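# Set up folding table and park utility cart

## Task

Set the folding table upright on its legs against the wall so that it lies completely within the blue taped area without touching or crossing the tape, and move the utility cart into the yellow taped bay so that each of its four wheels sits within the tape rather than on it. Success requires that the coffee table is still standing upright at the end, that the robot has not toppled or been left leaning, and that everything stays in place without the robot supporting it.

## Robot and tools

Robot: a Hello Robot Stretch 4 with a single arm. It has an omni-wheel base, a lift that travels up a mast, an arm that telescopes forward, a three-joint wrist (yaw, pitch, roll) and a two-finger gripper. It stands about 1.6 m tall and the base rim reaches no farther than 0.23 m from the base origin. Cameras: head_camera, head_left_camera, head_right_camera (both fisheye) and wrist_camera.

Frames: the base frame sits on the floor below the centre of the base, with x ahead, y to the left and z upward. hand_pose is reported in this frame and marks the point between the fingers, 0.015 m back from the tips; its printed position may be slightly wrong. With all wrist joints at zero, the hand axes line up with the base axes. The odometry frame is the base frame as it was when the scene began.

Tool execute_actions: argument "actions" is a list holding one action or nothing (an empty list only fetches state and images). An action may hold "base", "joints", or both, plus optional "pace" and "contact_limits"; alternatively it holds only "end_of_arm". All its motions begin at once but may finish at different moments; none runs longer than 15 s.
- "base": exactly one key, each an offset relative to where the base last reported itself, in the base frame. translate_m: straight travel in metres, positive forward, -2 to 2. strafe_m: sideways travel in metres, positive left, -2 to 2. rotate_rad: turn in place in radians, positive counter-clockwise seen from above, -3.2 to 3.2.
- "joints": absolute targets keyed by name. lift_m 0 to 1.2 (m); arm_m 0 to 0.55 (m extension); wrist_yaw_rad -1.134 to 4.276 (0 points ahead, positive turns left, 3.14 is stowed backward; beyond 3.4 the arm may obstruct); wrist_pitch_rad -1.117 to 4.259 (0 level, 1.57 pointing down); wrist_roll_rad -1.117 to 4.259 (0 keeps fingers level, positive rotates clockwise as viewed from behind); gripper_m 0 to 0.08 (finger gap in m). Completion tolerances: ±0.004 for lift and arm, ±0.02 for yaw and roll, ±0.05 for pitch, ±0.002 for gripper. A joint target past its range gets clipped and executed with a note; any other bad value or unknown key rejects the whole call and nothing moves.
- "pace": "slow", "default", "fast" or "max" (default if omitted). Base speeds are 0.1/0.3/0.4/0.6 m/s and turn rates 1/2/3/4 rad/s respectively; with lift_m above 0.2 these are reduced, down to 0.3 m/s and 1 rad/s at lift_m 1.2.
- "contact_limits": {"arm_m": value} from 0 (gentlest) to 0.75 (firmest), default 0.5; governs how much push the arm motion tolerates before halting.
- "end_of_arm": "enable_torque" re-powers any wrist or gripper motor that shut itself off; it then holds position.
- "cameras": list of camera names, or "all"; omitted or null gives all, [] gives none.
Parts you omit from an action may still be driving toward an earlier target without any status showing it.

Tool wait: "seconds" from 0 to 10; commands nothing new and returns state and images.
Tool zoom_image: "camera" and "region" [x0, y0, x1, y1] in pixels of that camera's most recent full image, origin top-left, no larger than 504 by 504.
Tool finished_scene: "scene" is the integer of the current scene; ends it irreversibly and reports success, then gives the next task if any. Replying without any tool call ends everything.

Reading results: base_status and joint_status tell how each motion ended. "done" (for the base it only means the wheels turned the full amount, slip included); "off_target" (stopped short, maybe still pushing); "contact_stop_at_<key>" (hit something; that part goes slack, so a lift may sag under load or the base may roll); "limit_stop_at_<name>", including limit_stop_at_tilt (leaning over 6 degrees; lift, arm and wheels go slack and ignore commands until upright) and limit_stop_at_own_body (joint about to hit the robot; move it away); "time_out"; "torque_fault" (a wrist or gripper motor overloaded and went limp; send enable_torque). on_its_own lists things you did not command; there "held at" is a held target, not a position. joint_positions gives joint values. lidar_m: 12 distances in metres, one per 30-degree sector, first straight ahead then counter-clockwise (4th left, 7th behind, 10th right); "-" means nothing seen or closer than 0.25 m; it covers roughly 0.15 m up to robot height, and misses clear objects, thin legs and much behind. wrist_depth_mm: 7 by 7 grid of median depths from the top-left, 100 to 2000 mm, robot body included. base_odometry is wheel-based with heading -3.142 to 3.142; if turned_by_wheels and turned_by_imu disagree by more than about 0.1 rad, slip or a collision occurred and heading is off by about their difference. base_tilt in degrees (forward and right positive) has a fixed bias up to about 1.5. motor_effort is percent of maximum, with peak in brackets; wheel_0, wheel_1, wheel_2 positive means turning the base right. pictures lists the images in order.

Gripping: command a gap narrower than the object; once fingers meet it, squeezing is capped. A held object shows as "off_target" and a gripper reading above the command. Sustained gripper effort beyond about 50 points causes a torque fault and possible drop.

Cautions: avoid driving or turning with over 1 kg held and arm_m above 0.2, especially at fast paces; steady pushes or pulls with a high gripper or high contact limit can tip the robot. A level gripper carrying over about 2.7 kg faults the wrist. Pressing the gripper into things with base or arm moves also faults it. Avoid drops, slams, hard collisions, and knocking over the coffee table. Loose objects may occasionally get nudged by outside forces. At scene start, lift_m 0.4 with wrist_yaw_rad 0 in one action unfolds the wrist. The simulation keeps running between replies while the robot holds its last command.

Each tool is called after "Call:" in YAML: its name, and indented under it one key for each argument.

## Session

Call:
execute_actions:
  actions: []

Scene clock: 0.00 s.
base_odometry: x=+0.000 y=+0.000 heading=+0.000 (m, m, rad; odometry frame)
turned_by_wheels: +0.000 (rad since the last result)
turned_by_imu: +0.000 (rad since the last result)
base_tilt: forward=+0.7 right=+1.3 (deg)
lidar_m: 0.85 1.01 1.59 1.08 1.32 1.62 1.63 1.19 0.96 0.99 1.05 0.86
base_status: not commanded
joint_positions: lift_m=+0.188 arm_m=+0.001 wrist_yaw_rad=+3.048 wrist_pitch_rad=-0.005 wrist_roll_rad=-0.017 gripper_m=+0.040
joint_status: not commanded
motor_effort: lift_m=+22 arm_m=-1 wrist_yaw_rad=+0 wrist_pitch_rad=-9 wrist_roll_rad=+1 gripper_m=+0 wheel_0=-1 wheel_1=+0 wheel_2=+0 (%)
hand_pose: x=-0.0321 y=+0.1069 z=+0.3670 quat_wxyz=(+0.047, +0.002, -0.009, +0.999) (m; base frame)
wrist_depth_mm: - 145 1921 1863 1808 1808 1756 / - 143 1921 1863 1756 1756 1756 / 111 142 1863 1808 1808 1708 1708 / 134 154 1808 1808 1808 1708 1708 / 1464 1863 1863 1756 1756 1708 1661 / 1464 1708 1756 1756 1661 1708 1661 / 1060 124 157 1060 133 1366 1397
pictures: head_camera, head_left_camera, head_right_camera, wrist_camera
Images, in order (width x height): head_camera 420x560, head_left_camera 420x672, head_right_camera 420x672, wrist_camera 616x392.

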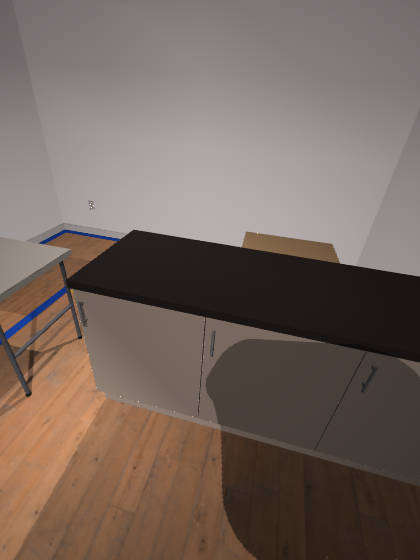

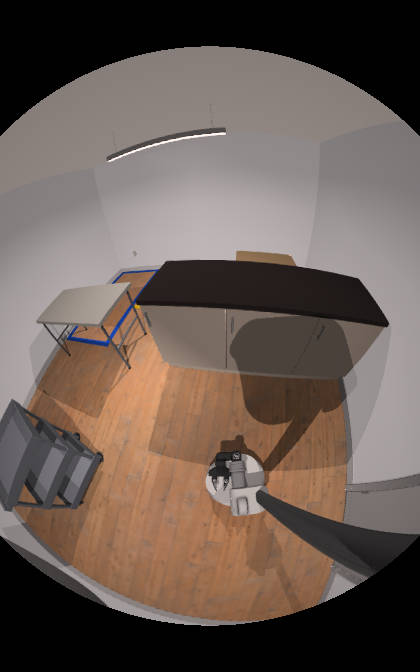

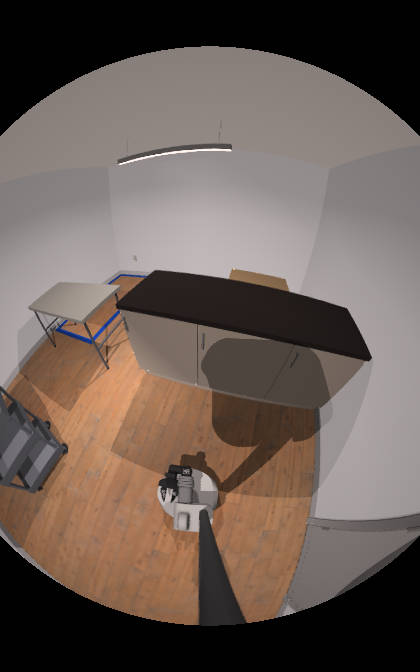

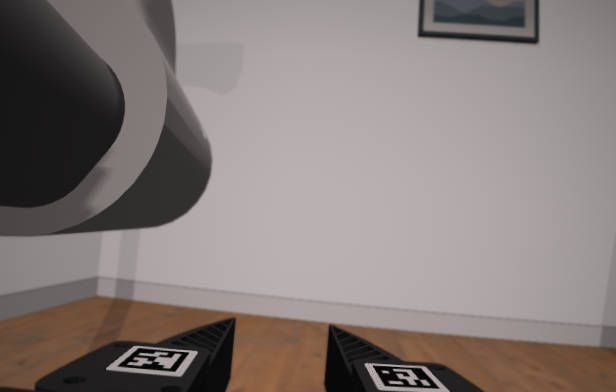

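Call:
execute_actions:
  actions:
    - {"base":{"rotate_rad":0.9},"pace":"fast"}

Call:
execute_actions:
  actions:
    - {"base":{"rotate_rad":1.6},"pace":"fast"}
  cameras: ["head_left_camera","head_camera"]

Scene clock: 9.70 s.
base_odometry: x=+0.000 y=+0.000 heading=+0.900 (m, m, rad; odometry frame)
turned_by_wheels: +0.900 (rad since the last result)
turned_by_imu: +0.910 (rad since the last result)
base_tilt: forward=+0.7 right=+1.3 (deg)
lidar_m: 1.43 1.08 1.20 1.66 1.60 1.33 1.00 0.98 1.07 0.88 0.86 0.94
base_status: done
joint_positions: lift_m=+0.188 arm_m=+0.001 wrist_yaw_rad=+3.048 wrist_pitch_rad=-0.005 wrist_roll_rad=-0.017 gripper_m=+0.040
joint_status: not commanded
motor_effort: lift_m=+22(22) arm_m=-1(1) wrist_yaw_rad=-1(1) wrist_pitch_rad=-6(10) wrist_roll_rad=+1(1) gripper_m=+0(0) wheel_0=-1(9) wheel_1=+0(10) wheel_2=+0(9) (%)
hand_pose: x=-0.0321 y=+0.1069 z=+0.3670 quat_wxyz=(+0.047, +0.002, -0.009, +0.999) (m; base frame)
wrist_depth_mm: - 144 1205 1430 1708 1863 1537 / - 143 1229 1430 1708 1808 1576 / 111 142 1255 1397 1708 1808 1499 / 135 154 1229 1430 1661 1808 1464 / 976 1078 1205 1430 1661 1808 1430 / 960 1060 1182 1430 1661 1756 1430 / 960 124 157 1078 133 1336 1336
pictures: head_camera, head_left_camera, head_right_camera, wrist_camera
Images, in order (width x height): head_camera 420x560, head_left_camera 420x672, head_right_camera 420x672, wrist_camera 616x392.

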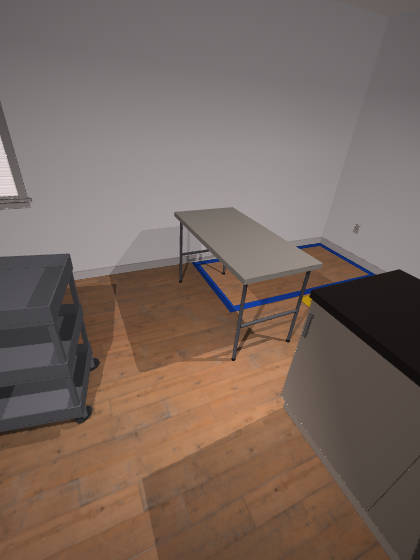

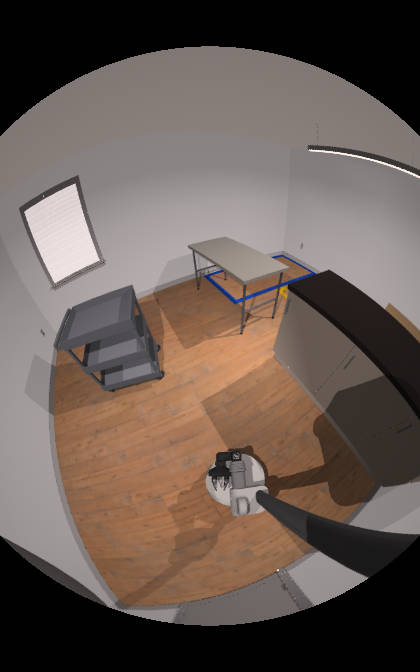

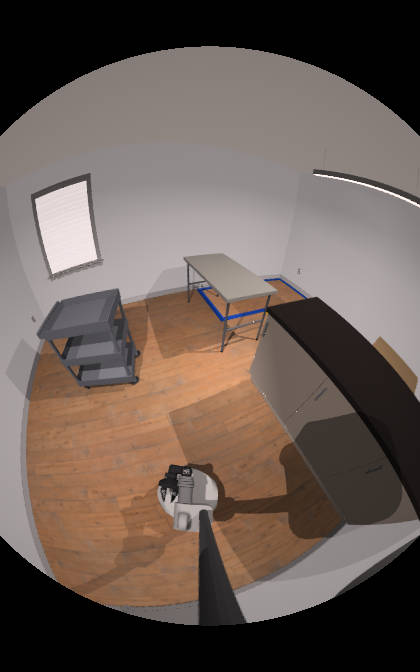

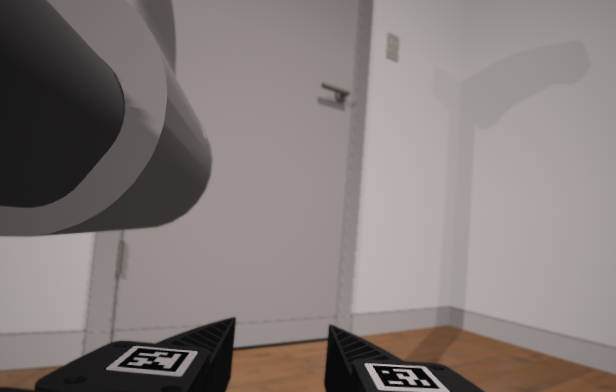

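Scene clock: 11.43 s.
base_odometry: x=+0.000 y=+0.000 heading=+2.500 (m, m, rad; odometry frame)
turned_by_wheels: +1.600 (rad since the last result)
turned_by_imu: +1.620 (rad since the last result)
base_tilt: forward=+0.7 right=+1.3 (deg)
lidar_m: 1.64 1.60 1.25 0.99 0.98 1.12 0.88 0.86 0.95 1.42 1.06 1.22
base_status: done
joint_positions: lift_m=+0.188 arm_m=+0.001 wrist_yaw_rad=+3.048 wrist_pitch_rad=-0.005 wrist_roll_rad=-0.017 gripper_m=+0.040
joint_status: not commanded
motor_effort: lift_m=+22(22) arm_m=-1(1) wrist_yaw_rad=-1(0) wrist_pitch_rad=-7(9) wrist_roll_rad=+1(2) gripper_m=+0(0) wheel_0=-1(10) wheel_1=+0(1) wheel_2=+1(8) (%)
hand_pose: x=-0.0321 y=+0.1069 z=+0.3670 quat_wxyz=(+0.047, +0.002, -0.009, +0.999) (m; base frame)
wrist_depth_mm: - 144 - - 1537 1182 960 / - 143 1118 1229 1430 1160 960 / 110 142 1098 1255 1397 1118 946 / 134 154 1118 1281 1366 1138 931 / 878 976 1098 1229 1366 1098 931 / 917 991 1118 1281 1336 1098 904 / 931 124 158 1078 133 1042 891
pictures: head_camera, head_left_camera
Images, in order (width x height): head_camera 420x560, head_left_camera 420x672.

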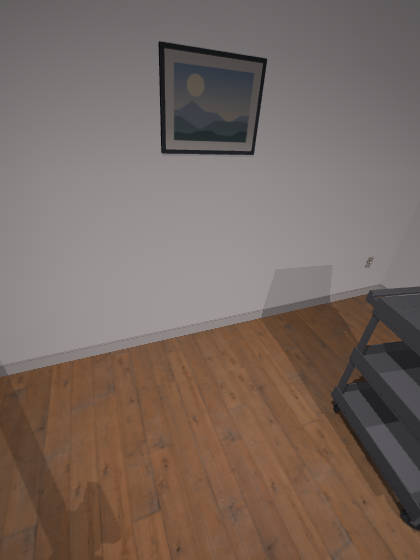

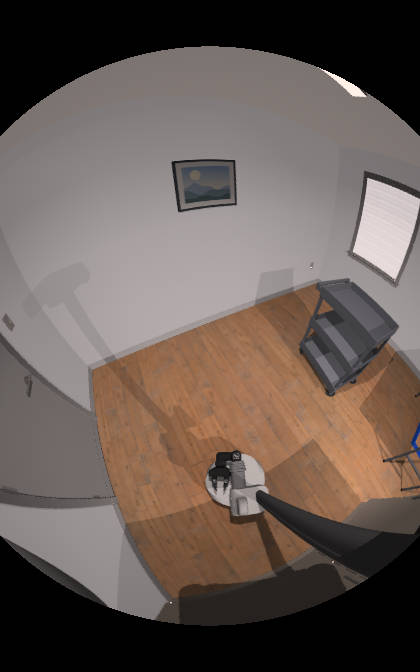

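Call:
execute_actions:
  actions:
    - {"base":{"rotate_rad":-2.76},"pace":"fast"}
  cameras: []

Call:
execute_actions:
  actions:
    - {"base":{"translate_m":0.2},"pace":"fast"}
  cameras: []

Call:
execute_actions:
  actions:
    - {"base":{"strafe_m":1.0},"pace":"fast"}
  cameras: ["head_left_camera","head_camera"]

Scene clock: 35.73 s.
base_odometry: x=+0.000 y=+0.000 heading=-0.260 (m, m, rad; odometry frame)
turned_by_wheels: -2.760 (rad since the last result)
turned_by_imu: -2.796 (rad since the last result)
base_tilt: forward=+0.7 right=+1.3 (deg)
lidar_m: 0.87 0.90 1.45 1.08 1.12 1.71 1.62 1.49 1.03 0.97 1.02 0.93
base_status: done
joint_positions: lift_m=+0.188 arm_m=+0.001 wrist_yaw_rad=+3.048 wrist_pitch_rad=-0.005 wrist_roll_rad=-0.017 gripper_m=+0.040
joint_status: not commanded
motor_effort: lift_m=+22(22) arm_m=-2(2) wrist_yaw_rad=-1(0) wrist_pitch_rad=-10(8) wrist_roll_rad=+0(1) gripper_m=+0(0) wheel_0=+2(8) wheel_1=+0(11) wheel_2=-1(9) (%)
hand_pose: x=-0.0320 y=+0.1069 z=+0.3670 quat_wxyz=(+0.047, +0.002, -0.009, +0.999) (m; base frame)
wrist_depth_mm: - 144 1756 1863 1983 - - / - 143 1756 1921 - - - / 110 142 1756 1921 1983 - - / 135 154 1808 1863 1921 - - / 1618 1618 1808 1808 1921 - - / 1576 1661 1708 1808 1863 1983 - / 1060 124 158 1078 133 1336 1397
pictures: none
No camera images: the call's "cameras" was empty. Leave "cameras" out to get every camera's image.

Scene clock: 37.50 s.
base_odometry: x=+0.193 y=-0.051 heading=-0.260 (m, m, rad; odometry frame)
turned_by_wheels: +0.000 (rad since the last result)
turned_by_imu: -0.001 (rad since the last result)
base_tilt: forward=+0.7 right=+1.3 (deg)
lidar_m: 0.67 0.69 0.95 1.37 1.13 1.95 1.81 1.38 1.02 0.99 1.00 0.71
base_status: done
joint_positions: lift_m=+0.188 arm_m=+0.001 wrist_yaw_rad=+3.048 wrist_pitch_rad=-0.005 wrist_roll_rad=-0.017 gripper_m=+0.040
joint_status: not commanded
motor_effort: lift_m=+22(22) arm_m=-2(2) wrist_yaw_rad=-1(1) wrist_pitch_rad=-10(9) wrist_roll_rad=+0(0) gripper_m=-1(0) wheel_0=+1(7) wheel_1=+0(4) wheel_2=+2(12) (%)
hand_pose: x=-0.0320 y=+0.1069 z=+0.3670 quat_wxyz=(+0.047, +0.002, -0.009, +0.999) (m; base frame)
wrist_depth_mm: - 144 - - - - - / - 143 - - - - - / 110 142 1983 - - - - / 134 154 1921 - - - - / 1756 1921 1983 - - - - / 1537 1661 1808 1983 - - - / 1042 124 158 1078 133 1366 1397
pictures: none
No camera images: the call's "cameras" was empty. Leave "cameras" out to get every camera's image.

Scene clock: 41.23 s.
base_odometry: x=+0.450 y=+0.915 heading=-0.260 (m, m, rad; odometry frame)
turned_by_wheels: +0.000 (rad since the last result)
turned_by_imu: -0.002 (rad since the last result)
base_tilt: forward=+0.7 right=+1.3 (deg)
lidar_m: 0.71 0.60 0.77 1.70 0.47 0.36 0.36 1.91 2.09 1.99 0.96 0.67
base_status: done
joint_positions: lift_m=+0.188 arm_m=+0.001 wrist_yaw_rad=+3.048 wrist_pitch_rad=-0.005 wrist_roll_rad=-0.017 gripper_m=+0.040
joint_status: not commanded
motor_effort: lift_m=+22(22) arm_m=-2(2) wrist_yaw_rad=-1(1) wrist_pitch_rad=-10(10) wrist_roll_rad=+1(0) gripper_m=+0(0) wheel_0=+1(13) wheel_1=+0(13) wheel_2=+1(3) (%)
hand_pose: x=-0.0320 y=+0.1069 z=+0.3670 quat_wxyz=(+0.047, +0.002, -0.009, +0.999) (m; base frame)
wrist_depth_mm: - 145 - 661 668 647 544 / - 143 - 917 931 1042 1182 / 110 141 - 500 504 - 525 / 135 154 - 500 496 496 496 / 1808 1921 - - - - 1808 / 1576 1661 1576 1098 1118 - 1808 / 1060 124 157 683 133 778 1229
pictures: head_camera, head_left_camera
Images, in order (width x height): head_camera 420x560, head_left_camera 420x672.

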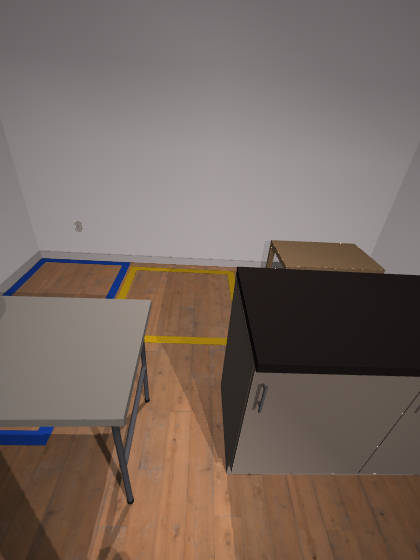

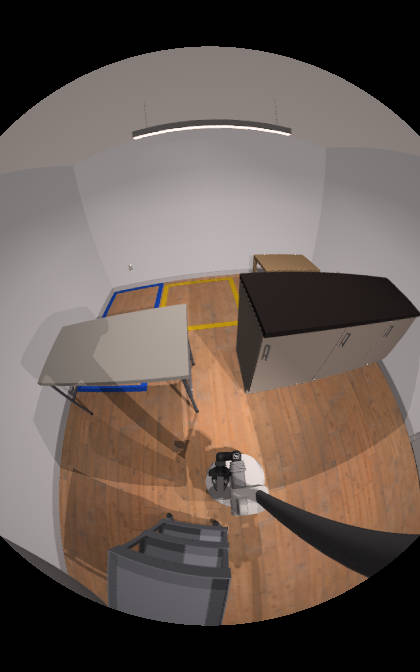

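Call:
execute_actions:
  actions:
    - {"base":{"strafe_m":0.3}}
  cameras: ["head_left_camera"]

Call:
execute_actions:
  actions:
    - {"base":{"translate_m":0.6},"pace":"slow"}
  cameras: ["head_left_camera","head_camera"]

Scene clock: 54.47 s.
base_odometry: x=+0.527 y=+1.205 heading=-0.260 (m, m, rad; odometry frame)
turned_by_wheels: +0.000 (rad since the last result)
turned_by_imu: -0.001 (rad since the last result)
base_tilt: forward=+0.7 right=+1.3 (deg)
lidar_m: 0.53 0.57 0.76 1.41 1.45 0.34 0.30 0.36 2.38 2.29 0.92 0.79
base_status: done
joint_positions: lift_m=+0.188 arm_m=+0.001 wrist_yaw_rad=+3.048 wrist_pitch_rad=-0.005 wrist_roll_rad=-0.017 gripper_m=+0.040
joint_status: not commanded
motor_effort: lift_m=+22(22) arm_m=-2(2) wrist_yaw_rad=+0(1) wrist_pitch_rad=-9(7) wrist_roll_rad=+1(1) gripper_m=+0(0) wheel_0=+0(11) wheel_1=-1(12) wheel_2=+1(1) (%)
hand_pose: x=-0.0320 y=+0.1069 z=+0.3670 quat_wxyz=(+0.047, +0.002, -0.009, +0.999) (m; base frame)
wrist_depth_mm: - 145 723 699 - - 1756 / - 143 1025 976 - - 1708 / 110 142 455 455 - - 1661 / 134 154 492 455 - - 1661 / 1808 1921 1983 - - - 1618 / 1464 976 1060 1060 - - 1576 / 554 124 158 699 133 1366 1366
pictures: head_left_camera
Images, in order (width x height): head_left_camera 420x672.

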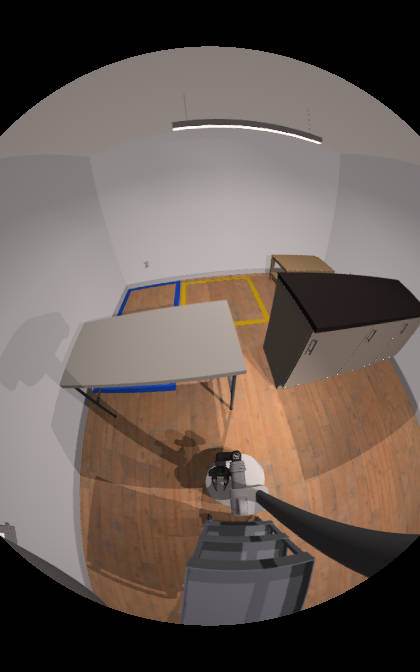

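Scene clock: 61.77 s.
base_odometry: x=+1.107 y=+1.051 heading=-0.260 (m, m, rad; odometry frame)
turned_by_wheels: +0.000 (rad since the last result)
turned_by_imu: -0.004 (rad since the last result)
base_tilt: forward=+0.7 right=+1.3 (deg)
lidar_m: 0.25 0.25 0.25 0.35 1.46 1.96 0.92 2.56 2.38 0.46 0.45 0.25
base_status: done
joint_positions: lift_m=+0.188 arm_m=+0.001 wrist_yaw_rad=+3.048 wrist_pitch_rad=-0.005 wrist_roll_rad=-0.017 gripper_m=+0.040
joint_status: not commanded
motor_effort: lift_m=+22(22) arm_m=-2(2) wrist_yaw_rad=-1(1) wrist_pitch_rad=-10(9) wrist_roll_rad=+1(0) gripper_m=+0(0) wheel_0=+2(8) wheel_1=+2(7) wheel_2=-5(8) (%)
hand_pose: x=-0.0320 y=+0.1069 z=+0.3670 quat_wxyz=(+0.047, +0.002, -0.009, +0.999) (m; base frame)
wrist_depth_mm: - 144 - - - - 1808 / - 143 1098 - - - 1756 / 110 142 1397 - - - 1661 / 135 154 1060 - - - 1708 / - - - - - - 1618 / 1537 1308 1042 1661 - 1983 1618 / 1060 124 158 1025 133 1366 1430
pictures: head_camera, head_left_camera
Images, in order (width x height): head_camera 420x560, head_left_camera 420x672.

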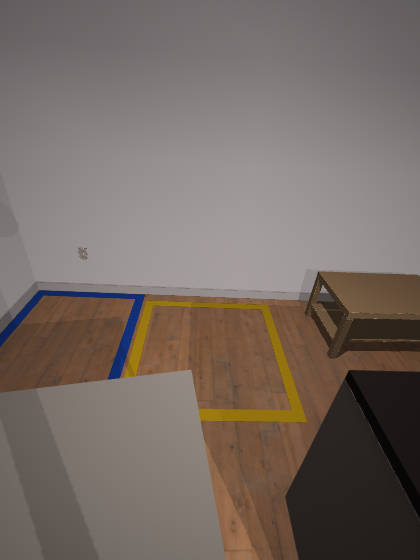

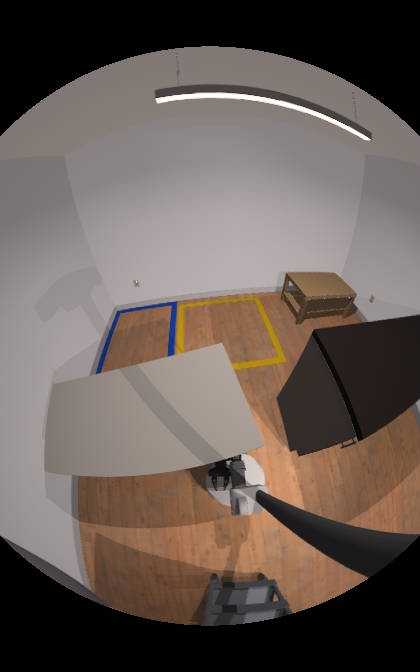

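Call:
execute_actions:
  actions:
    - {"base":{"translate_m":0.35},"pace":"slow"}
  cameras: ["head_left_camera","head_right_camera"]

Scene clock: 76.20 s.
base_odometry: x=+1.445 y=+0.961 heading=-0.260 (m, m, rad; odometry frame)
turned_by_wheels: +0.000 (rad since the last result)
turned_by_imu: -0.003 (rad since the last result)
base_tilt: forward=+0.7 right=+1.3 (deg)
lidar_m: 0.25 0.25 0.25 0.25 0.49 2.01 1.29 2.88 0.46 0.45 0.46 0.26
base_status: done
joint_positions: lift_m=+0.188 arm_m=+0.001 wrist_yaw_rad=+3.048 wrist_pitch_rad=-0.005 wrist_roll_rad=-0.017 gripper_m=+0.040
joint_status: not commanded
motor_effort: lift_m=+22(22) arm_m=-2(2) wrist_yaw_rad=-1(1) wrist_pitch_rad=-9(9) wrist_roll_rad=+1(0) gripper_m=+0(0) wheel_0=+4(7) wheel_1=+2(5) wheel_2=-5(12) (%)
hand_pose: x=-0.0320 y=+0.1069 z=+0.3670 quat_wxyz=(+0.047, +0.002, -0.009, +0.999) (m; base frame)
wrist_depth_mm: - 144 - - - - 1863 / - 143 - - - - 1756 / 110 142 1430 - - - 1708 / 135 154 1430 - - - 1708 / - - - - - - 1708 / 1537 1661 1397 1808 - 1983 1661 / 1060 124 158 1078 133 1366 1397
pictures: head_left_camera, head_right_camera
Images, in order (width x height): head_left_camera 420x672, head_right_camera 420x672.

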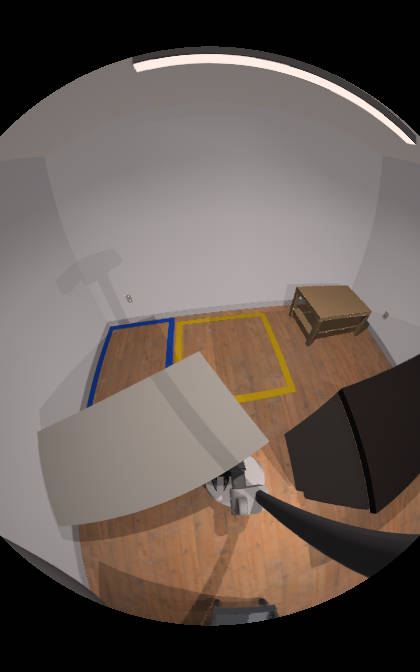

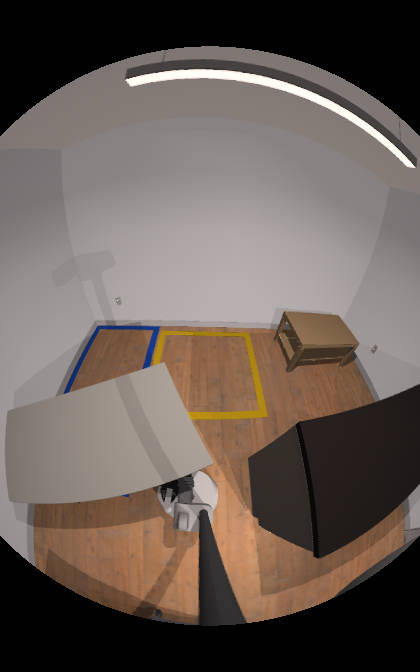

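Rotation is working; continuing the push.

Call:
execute_actions:
  actions:
    - {"base":{"translate_m":0.45},"pace":"slow"}
  cameras: ["head_left_camera","head_right_camera"]

Scene clock: 87.33 s.
base_odometry: x=+1.880 y=+0.846 heading=-0.259 (m, m, rad; odometry frame)
turned_by_wheels: +0.000 (rad since the last result)
turned_by_imu: -0.003 (rad since the last result)
base_tilt: forward=+0.7 right=+1.3 (deg)
lidar_m: 0.25 0.25 0.25 0.25 0.25 0.76 1.73 0.66 0.45 0.51 1.25 0.25
base_status: done
joint_positions: lift_m=+0.188 arm_m=+0.001 wrist_yaw_rad=+3.048 wrist_pitch_rad=-0.005 wrist_roll_rad=-0.017 gripper_m=+0.040
joint_status: not commanded
motor_effort: lift_m=+22(22) arm_m=-2(2) wrist_yaw_rad=-1(0) wrist_pitch_rad=-9(8) wrist_roll_rad=+0(1) gripper_m=+0(0) wheel_0=+6(8) wheel_1=+3(0) wheel_2=-7(10) (%)
hand_pose: x=-0.0320 y=+0.1069 z=+0.3670 quat_wxyz=(+0.047, +0.002, -0.009, +0.999) (m; base frame)
wrist_depth_mm: - 145 - - - 554 496 / - 143 - - - - 647 / 110 142 1921 - - - 1661 / 135 154 1863 - - - 1661 / - - - - - - 1661 / 1499 1661 1808 1983 - 1983 1576 / 1060 124 157 1078 133 1308 1397
pictures: head_left_camera, head_right_camera
Images, in order (width x height): head_left_camera 420x672, head_right_camera 420x672.

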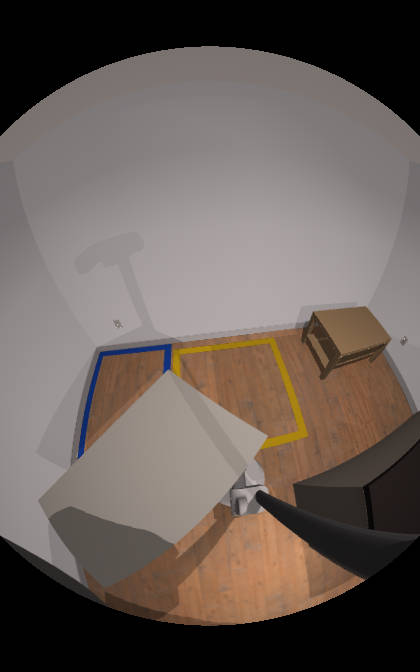

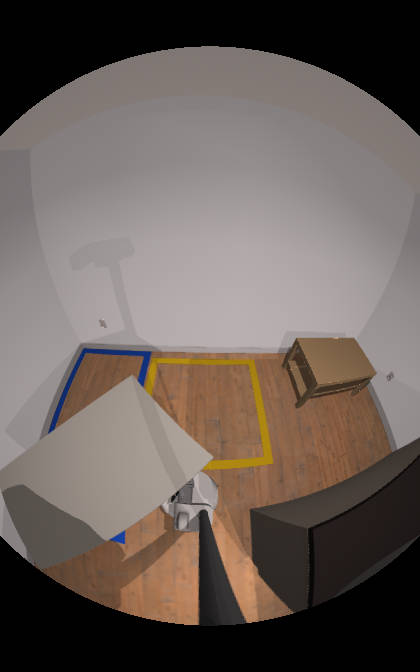

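Call:
execute_actions:
  actions:
    - {"base":{"translate_m":0.35},"pace":"slow"}
  cameras: ["head_left_camera","head_right_camera"]

Call:
execute_actions:
  actions:
    - {"base":{"strafe_m":0.25},"pace":"slow"}
  cameras: ["head_left_camera","head_right_camera"]

Scene clock: 102.00 s.
base_odometry: x=+2.218 y=+0.756 heading=-0.259 (m, m, rad; odometry frame)
turned_by_wheels: +0.000 (rad since the last result)
turned_by_imu: -0.003 (rad since the last result)
base_tilt: forward=+0.7 right=+1.3 (deg)
lidar_m: 0.25 0.25 0.25 0.25 0.25 0.25 2.08 0.65 0.68 1.66 1.07 0.26
base_status: done
joint_positions: lift_m=+0.188 arm_m=+0.001 wrist_yaw_rad=+3.048 wrist_pitch_rad=-0.005 wrist_roll_rad=-0.017 gripper_m=+0.040
joint_status: not commanded
motor_effort: lift_m=+22(22) arm_m=-2(2) wrist_yaw_rad=-1(1) wrist_pitch_rad=-12(9) wrist_roll_rad=+1(0) gripper_m=+0(0) wheel_0=+6(9) wheel_1=+1(6) wheel_2=-6(10) (%)
hand_pose: x=-0.0320 y=+0.1069 z=+0.3670 quat_wxyz=(+0.047, +0.002, -0.009, +0.999) (m; base frame)
wrist_depth_mm: - 144 - - 525 508 492 / - 143 - - 778 691 654 / 110 142 - - - - 1756 / 134 154 - - - - 1708 / 1060 - - - - - 1708 / 1308 1661 1808 1983 - - 1661 / 1025 123 158 1078 133 1366 1430
pictures: head_left_camera, head_right_camera
Images, in order (width x height): head_left_camera 420x672, head_right_camera 420x672.

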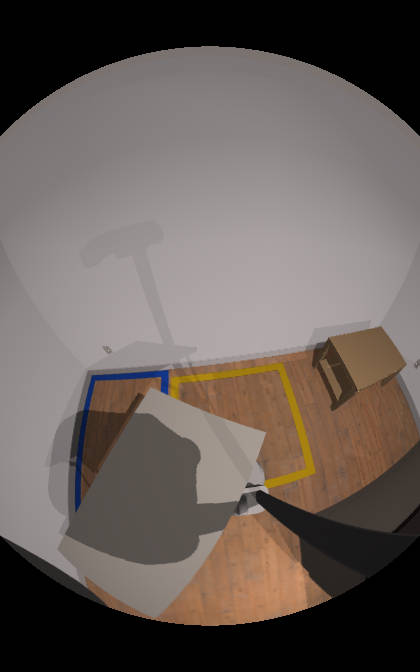

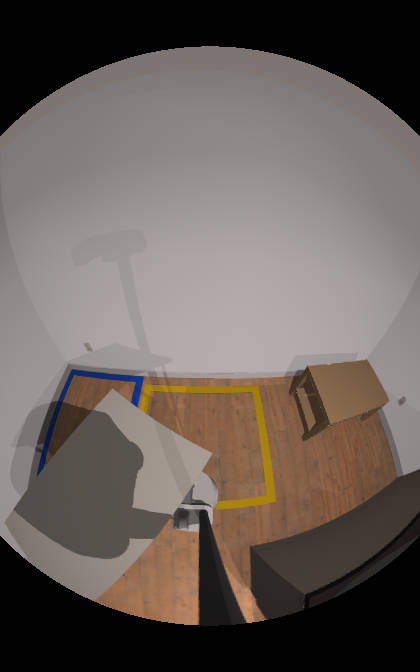

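Scene clock: 105.67 s.
base_odometry: x=+2.282 y=+0.998 heading=-0.259 (m, m, rad; odometry frame)
turned_by_wheels: +0.000 (rad since the last result)
turned_by_imu: -0.001 (rad since the last result)
base_tilt: forward=+0.7 right=+1.3 (deg)
lidar_m: 0.25 0.25 0.25 0.25 0.25 0.25 0.25 1.00 0.83 1.69 0.25 0.25
base_status: done
joint_positions: lift_m=+0.188 arm_m=+0.001 wrist_yaw_rad=+3.048 wrist_pitch_rad=-0.005 wrist_roll_rad=-0.017 gripper_m=+0.040
joint_status: not commanded
motor_effort: lift_m=+22(22) arm_m=-2(2) wrist_yaw_rad=+0(0) wrist_pitch_rad=-7(9) wrist_roll_rad=+1(1) gripper_m=+0(0) wheel_0=-5(10) wheel_1=+7(11) wheel_2=-1(6) (%)
hand_pose: x=-0.0321 y=+0.1069 z=+0.3670 quat_wxyz=(+0.047, +0.002, -0.009, +0.999) (m; base frame)
wrist_depth_mm: - 144 - 549 521 508 496 / - 143 - 904 723 691 654 / 110 142 - - - 1863 1397 / 135 154 - - - 1921 1430 / - - - - - 1863 1366 / 1537 1661 1863 1921 - 1756 1336 / 1042 124 158 1078 133 1397 1205
pictures: head_left_camera, head_right_camera
Images, in order (width x height): head_left_camera 420x672, head_right_camera 420x672.

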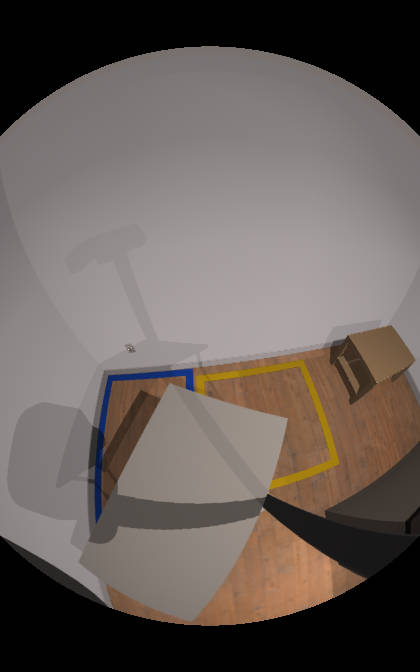

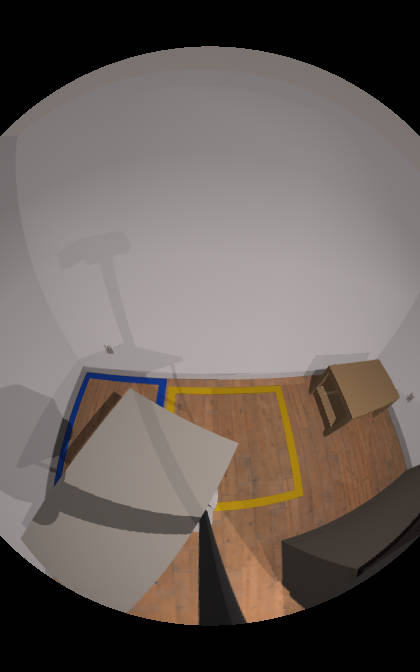

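Call:
execute_actions:
  actions:
    - {"base":{"strafe_m":0.25},"pace":"slow"}
  cameras: ["head_left_camera","head_right_camera"]

Scene clock: 113.77 s.
base_odometry: x=+2.346 y=+1.239 heading=-0.259 (m, m, rad; odometry frame)
turned_by_wheels: +0.000 (rad since the last result)
turned_by_imu: -0.001 (rad since the last result)
base_tilt: forward=+0.7 right=+1.4 (deg)
lidar_m: 0.25 0.25 0.25 0.25 0.25 0.25 0.25 1.37 1.06 1.58 1.53 0.25
base_status: done
joint_positions: lift_m=+0.188 arm_m=+0.001 wrist_yaw_rad=+3.048 wrist_pitch_rad=-0.005 wrist_roll_rad=-0.017 gripper_m=+0.040
joint_status: not commanded
motor_effort: lift_m=+22(22) arm_m=-2(2) wrist_yaw_rad=+0(0) wrist_pitch_rad=-8(7) wrist_roll_rad=+0(2) gripper_m=+0(0) wheel_0=-7(8) wheel_1=+6(14) wheel_2=-1(4) (%)
hand_pose: x=-0.0321 y=+0.1069 z=+0.3670 quat_wxyz=(+0.047, +0.002, -0.009, +0.999) (m; base frame)
wrist_depth_mm: - 144 - 549 521 508 496 / - 143 - 820 732 683 654 / 111 142 - - - 1537 1098 / 135 154 - - - 1499 1078 / - - - - - 1464 1060 / 1499 1708 1863 1921 1983 1336 1025 / 1042 124 158 1008 133 1281 1008
pictures: head_left_camera, head_right_camera
Images, in order (width x height): head_left_camera 420x672, head_right_camera 420x672.

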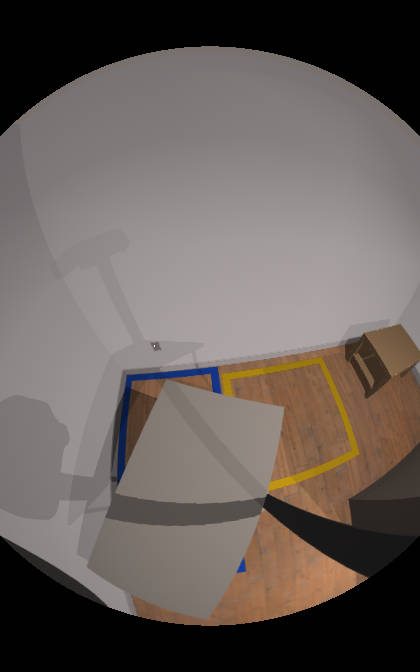

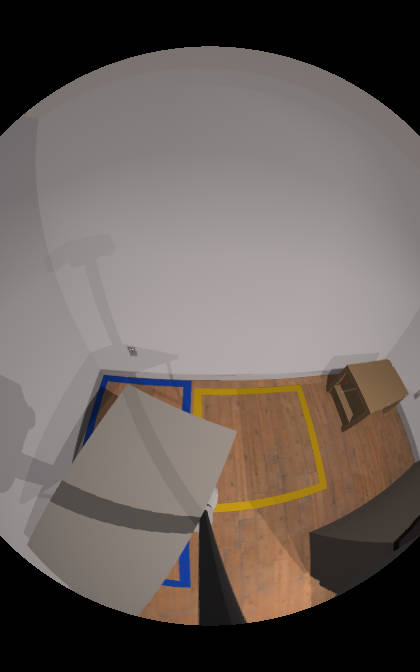

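Call:
execute_actions:
  actions:
    - {"base":{"strafe_m":-0.15},"pace":"slow"}
  cameras: []

Call:
execute_actions:
  actions:
    - {"base":{"translate_m":0.3},"pace":"slow"}
  cameras: ["head_left_camera"]

Call:
execute_actions:
  actions:
    - {"base":{"strafe_m":0.25},"pace":"slow"}
  cameras: ["head_left_camera","head_right_camera"]

Scene clock: 122.10 s.
base_odometry: x=+2.307 y=+1.094 heading=-0.259 (m, m, rad; odometry frame)
turned_by_wheels: +0.000 (rad since the last result)
turned_by_imu: -0.001 (rad since the last result)
base_tilt: forward=+0.7 right=+1.4 (deg)
lidar_m: 0.25 0.25 0.25 0.25 0.25 0.25 2.08 1.13 0.91 1.61 1.38 1.14
base_status: done
joint_positions: lift_m=+0.188 arm_m=+0.001 wrist_yaw_rad=+3.048 wrist_pitch_rad=-0.005 wrist_roll_rad=-0.017 gripper_m=+0.040
joint_status: not commanded
motor_effort: lift_m=+22(22) arm_m=-2(2) wrist_yaw_rad=-1(1) wrist_pitch_rad=-9(9) wrist_roll_rad=+0(1) gripper_m=+0(0) wheel_0=+2(4) wheel_1=+0(5) wheel_2=+0(1) (%)
hand_pose: x=-0.0321 y=+0.1069 z=+0.3670 quat_wxyz=(+0.047, +0.002, -0.009, +0.999) (m; base frame)
wrist_depth_mm: - 144 - - 525 508 496 / - 143 - - 732 683 647 / 111 142 - - - 1661 1281 / 135 154 - - - 1756 1308 / - - - - - 1708 1308 / 1537 1708 1808 - 1983 1576 1182 / 1060 124 158 1060 133 1366 1229
pictures: none
No camera images: the call's "cameras" was empty. Leave "cameras" out to get every camera's image.

Scene clock: 126.37 s.
base_odometry: x=+2.597 y=+1.018 heading=-0.259 (m, m, rad; odometry frame)
turned_by_wheels: +0.000 (rad since the last result)
turned_by_imu: -0.001 (rad since the last result)
base_tilt: forward=+0.7 right=+1.3 (deg)
lidar_m: 0.25 0.25 0.25 0.25 0.25 0.25 0.27 1.14 1.08 1.33 1.18 0.83
base_status: done
joint_positions: lift_m=+0.188 arm_m=+0.001 wrist_yaw_rad=+3.048 wrist_pitch_rad=-0.005 wrist_roll_rad=-0.017 gripper_m=+0.040
joint_status: not commanded
motor_effort: lift_m=+22(22) arm_m=-2(2) wrist_yaw_rad=-1(1) wrist_pitch_rad=-10(6) wrist_roll_rad=+0(1) gripper_m=+0(0) wheel_0=+7(9) wheel_1=+3(3) wheel_2=-7(8) (%)
hand_pose: x=-0.0321 y=+0.1069 z=+0.3670 quat_wxyz=(+0.047, +0.002, -0.009, +0.999) (m; base frame)
wrist_depth_mm: - 144 - 544 525 512 492 / - 143 - 842 732 691 654 / 111 142 - - - 1618 1255 / 135 154 - - - 1808 1308 / - - - - - 1661 1308 / 1537 1661 1863 1921 - 1708 1281 / 1042 124 158 1008 133 1336 1205
pictures: head_left_camera
Images, in order (width x height): head_left_camera 420x672.

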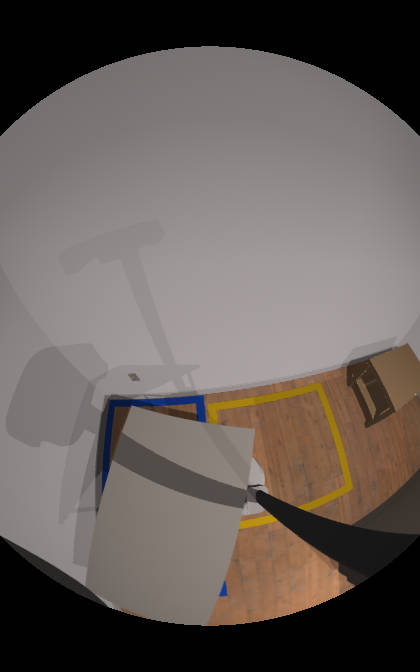

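Scene clock: 130.03 s.
base_odometry: x=+2.661 y=+1.259 heading=-0.259 (m, m, rad; odometry frame)
turned_by_wheels: +0.000 (rad since the last result)
turned_by_imu: +0.000 (rad since the last result)
base_tilt: forward=+0.7 right=+1.3 (deg)
lidar_m: 0.25 0.25 0.25 0.25 0.25 0.25 0.25 1.51 1.28 1.57 1.15 0.25
base_status: done
joint_positions: lift_m=+0.188 arm_m=+0.001 wrist_yaw_rad=+3.048 wrist_pitch_rad=-0.005 wrist_roll_rad=-0.017 gripper_m=+0.040
joint_status: not commanded
motor_effort: lift_m=+22(22) arm_m=-2(2) wrist_yaw_rad=-1(0) wrist_pitch_rad=-9(7) wrist_roll_rad=+0(1) gripper_m=+0(0) wheel_0=-3(8) wheel_1=+4(11) wheel_2=+1(5) (%)
hand_pose: x=-0.0321 y=+0.1069 z=+0.3670 quat_wxyz=(+0.047, +0.002, -0.009, +0.999) (m; base frame)
wrist_depth_mm: - 144 597 549 521 512 496 / - 143 - 768 723 691 661 / 110 142 - - - 1229 1042 / 135 154 - - - 1281 1008 / - - - - 1921 1255 1008 / 1537 1618 1756 - 1863 1229 991 / 1042 124 157 1098 133 1182 960
pictures: head_left_camera, head_right_camera
Images, in order (width x height): head_left_camera 420x672, head_right_camera 420x672.

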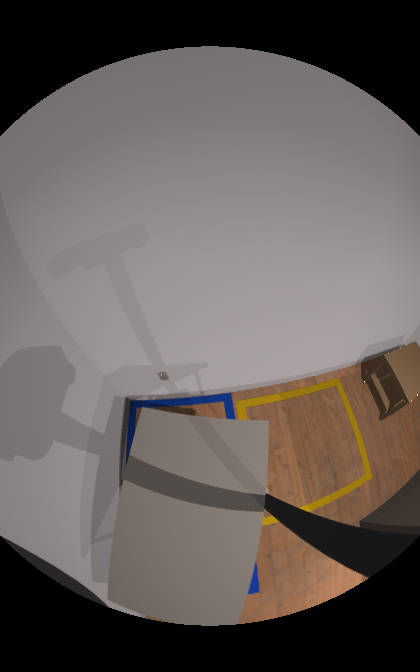

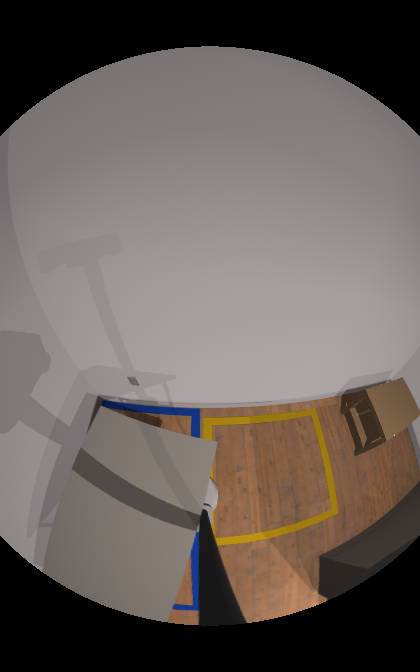

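Call:
execute_actions:
  actions:
    - {"base":{"strafe_m":-0.65}}
  cameras: []

Call:
execute_actions:
  actions:
    - {"base":{"rotate_rad":1.55},"pace":"fast"}
  cameras: ["head_left_camera","head_camera"]

Scene clock: 137.00 s.
base_odometry: x=+2.495 y=+0.631 heading=-0.259 (m, m, rad; odometry frame)
turned_by_wheels: +0.000 (rad since the last result)
turned_by_imu: -0.001 (rad since the last result)
base_tilt: forward=+0.7 right=+1.3 (deg)
lidar_m: 0.77 0.81 0.54 0.52 0.62 0.99 2.40 0.88 1.10 0.94 0.95 0.84
base_status: done
joint_positions: lift_m=+0.188 arm_m=+0.001 wrist_yaw_rad=+3.048 wrist_pitch_rad=-0.005 wrist_roll_rad=-0.017 gripper_m=+0.040
joint_status: not commanded
motor_effort: lift_m=+22(22) arm_m=-2(2) wrist_yaw_rad=+0(1) wrist_pitch_rad=-9(7) wrist_roll_rad=+1(1) gripper_m=+0(0) wheel_0=-1(8) wheel_1=+0(9) wheel_2=-1(2) (%)
hand_pose: x=-0.0321 y=+0.1069 z=+0.3670 quat_wxyz=(+0.047, +0.002, -0.009, +0.999) (m; base frame)
wrist_depth_mm: - 145 - - - - 1921 / - 143 - - - - 1708 / 111 142 - - - - 1025 / 134 154 - - - - 1808 / 917 - - - - - 1756 / 976 1618 1863 - - 1983 1708 / 946 124 158 1078 133 1308 1397
pictures: none
No camera images: the call's "cameras" was empty. Leave "cameras" out to get every camera's image.

Scene clock: 138.73 s.
base_odometry: x=+2.495 y=+0.631 heading=+1.291 (m, m, rad; odometry frame)
turned_by_wheels: +1.550 (rad since the last result)
turned_by_imu: +1.570 (rad since the last result)
base_tilt: forward=+0.7 right=+1.3 (deg)
lidar_m: 0.52 0.58 0.96 2.40 0.87 1.07 0.92 0.96 0.84 0.79 0.82 0.55
base_status: done
joint_positions: lift_m=+0.188 arm_m=+0.001 wrist_yaw_rad=+3.048 wrist_pitch_rad=-0.005 wrist_roll_rad=-0.017 gripper_m=+0.040
joint_status: not commanded
motor_effort: lift_m=+22(22) arm_m=-2(2) wrist_yaw_rad=+0(1) wrist_pitch_rad=-10(9) wrist_roll_rad=+0(1) gripper_m=-1(0) wheel_0=-1(11) wheel_1=+1(5) wheel_2=+2(14) (%)
hand_pose: x=-0.0320 y=+0.1069 z=+0.3670 quat_wxyz=(+0.047, +0.002, -0.009, +0.999) (m; base frame)
wrist_depth_mm: - 145 - - - - - / - 143 - - - 1430 904 / 110 142 - - 1983 1205 904 / 135 154 - - 1863 1160 878 / 1756 - - - 1808 1118 854 / 1229 1138 1863 - 1756 1098 842 / 1060 124 158 1098 133 1042 820
pictures: head_camera, head_left_camera
Images, in order (width x height): head_camera 420x560, head_left_camera 420x672.

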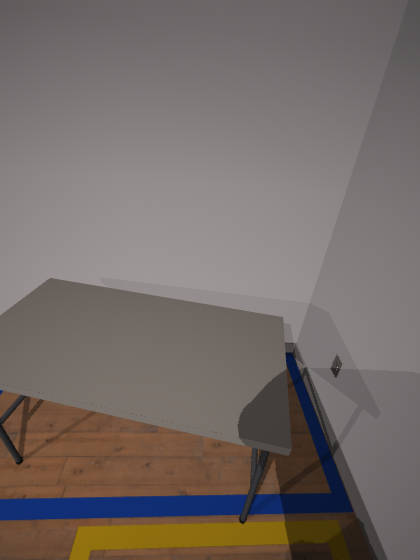

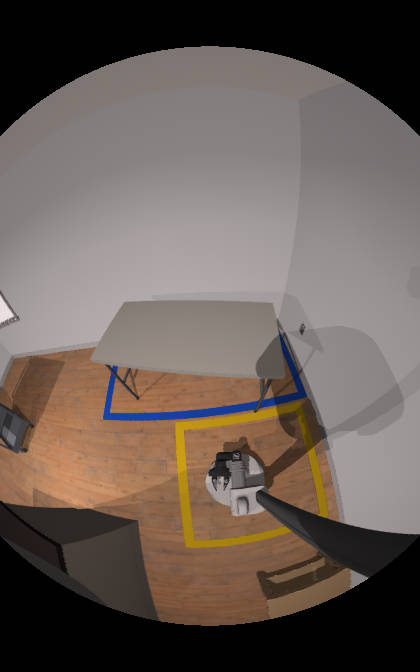

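Call:
execute_actions:
  actions:
    - {"base":{"strafe_m":-0.1}}
  cameras: []

Call:
execute_actions:
  actions:
    - {"base":{"translate_m":0.4},"pace":"slow"}
  cameras: []

Call:
execute_actions:
  actions:
    - {"base":{"translate_m":-0.45}}
  cameras: ["head_left_camera","head_camera"]

Scene clock: 164.97 s.
base_odometry: x=+2.591 y=+0.603 heading=+1.291 (m, m, rad; odometry frame)
turned_by_wheels: +0.000 (rad since the last result)
turned_by_imu: -0.001 (rad since the last result)
base_tilt: forward=+0.7 right=+1.3 (deg)
lidar_m: 0.51 0.58 0.93 2.48 0.95 1.22 0.89 0.94 0.74 0.68 0.70 0.54
base_status: done
joint_positions: lift_m=+0.188 arm_m=+0.001 wrist_yaw_rad=+3.048 wrist_pitch_rad=-0.005 wrist_roll_rad=-0.017 gripper_m=+0.040
joint_status: not commanded
motor_effort: lift_m=+22(22) arm_m=-2(2) wrist_yaw_rad=-1(1) wrist_pitch_rad=-11(9) wrist_roll_rad=+1(0) gripper_m=+0(0) wheel_0=-2(8) wheel_1=+1(12) wheel_2=+0(3) (%)
hand_pose: x=-0.0320 y=+0.1069 z=+0.3670 quat_wxyz=(+0.047, +0.002, -0.009, +0.999) (m; base frame)
wrist_depth_mm: - 145 - - - - - / - 143 - - - - 1025 / 110 142 - - - 1336 1025 / 135 154 - - - 1336 991 / 1618 - - - 1983 1281 976 / 1281 1205 1464 1921 1808 1229 960 / 1060 124 158 1078 133 1182 946
pictures: none
No camera images: the call's "cameras" was empty. Leave "cameras" out to get every camera's image.

Scene clock: 170.27 s.
base_odometry: x=+2.701 y=+0.987 heading=+1.291 (m, m, rad; odometry frame)
turned_by_wheels: +0.000 (rad since the last result)
turned_by_imu: -0.003 (rad since the last result)
base_tilt: forward=+0.7 right=+1.3 (deg)
lidar_m: 0.25 0.25 0.25 2.49 1.19 1.24 1.32 1.03 0.71 0.65 0.25 0.25
base_status: done
joint_positions: lift_m=+0.188 arm_m=+0.001 wrist_yaw_rad=+3.048 wrist_pitch_rad=-0.005 wrist_roll_rad=-0.017 gripper_m=+0.040
joint_status: not commanded
motor_effort: lift_m=+22(22) arm_m=-2(2) wrist_yaw_rad=-1(2) wrist_pitch_rad=-10(9) wrist_roll_rad=+1(0) gripper_m=+0(0) wheel_0=+5(2) wheel_1=+1(4) wheel_2=-6(6) (%)
hand_pose: x=-0.0320 y=+0.1069 z=+0.3670 quat_wxyz=(+0.047, +0.002, -0.009, +0.999) (m; base frame)
wrist_depth_mm: - 145 - - - - - / - 143 - - - - 1138 / 110 142 - - - 1366 1078 / 134 154 - - - 1366 1078 / 1430 - - - - 1366 1078 / 1366 1499 1661 - 1863 1255 1042 / 1060 124 158 1078 133 1205 1042
pictures: none
No camera images: the call's "cameras" was empty. Leave "cameras" out to get every camera's image.

Scene clock: 173.27 s.
base_odometry: x=+2.577 y=+0.555 heading=+1.291 (m, m, rad; odometry frame)
turned_by_wheels: +0.000 (rad since the last result)
turned_by_imu: +0.001 (rad since the last result)
base_tilt: forward=+0.7 right=+1.3 (deg)
lidar_m: 0.55 0.63 1.00 2.48 0.95 1.22 0.85 0.88 0.74 0.68 0.73 0.56
base_status: done
joint_positions: lift_m=+0.188 arm_m=+0.001 wrist_yaw_rad=+3.048 wrist_pitch_rad=-0.005 wrist_roll_rad=-0.017 gripper_m=+0.040
joint_status: not commanded
motor_effort: lift_m=+22(22) arm_m=-2(2) wrist_yaw_rad=-1(2) wrist_pitch_rad=-9(9) wrist_roll_rad=+1(0) gripper_m=+0(1) wheel_0=-2(4) wheel_1=+0(6) wheel_2=-1(11) (%)
hand_pose: x=-0.0320 y=+0.1069 z=+0.3670 quat_wxyz=(+0.047, +0.002, -0.009, +0.999) (m; base frame)
wrist_depth_mm: - 145 - - - - - / - 143 - - - - 1008 / 110 141 - - - 1336 1008 / 135 154 - - - 1281 991 / 1661 - - - 1983 1255 960 / 1098 1205 1576 - 1808 1281 946 / 1042 124 158 1078 133 1205 931
pictures: head_camera, head_left_camera
Images, in order (width x height): head_camera 420x560, head_left_camera 420x672.

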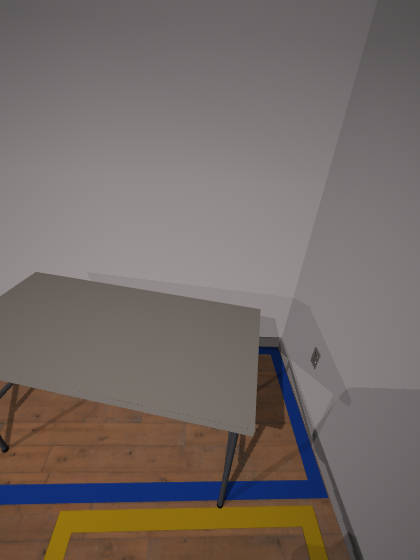

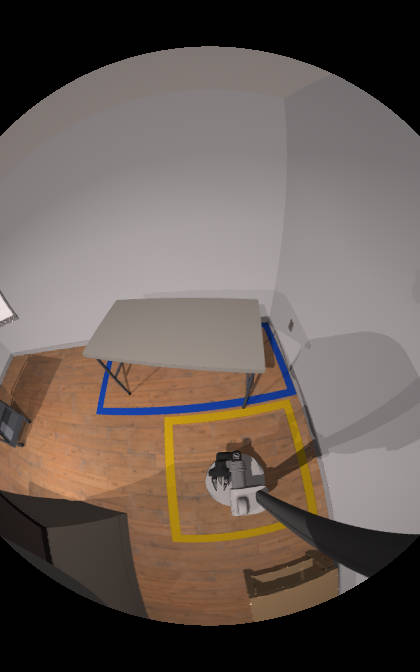

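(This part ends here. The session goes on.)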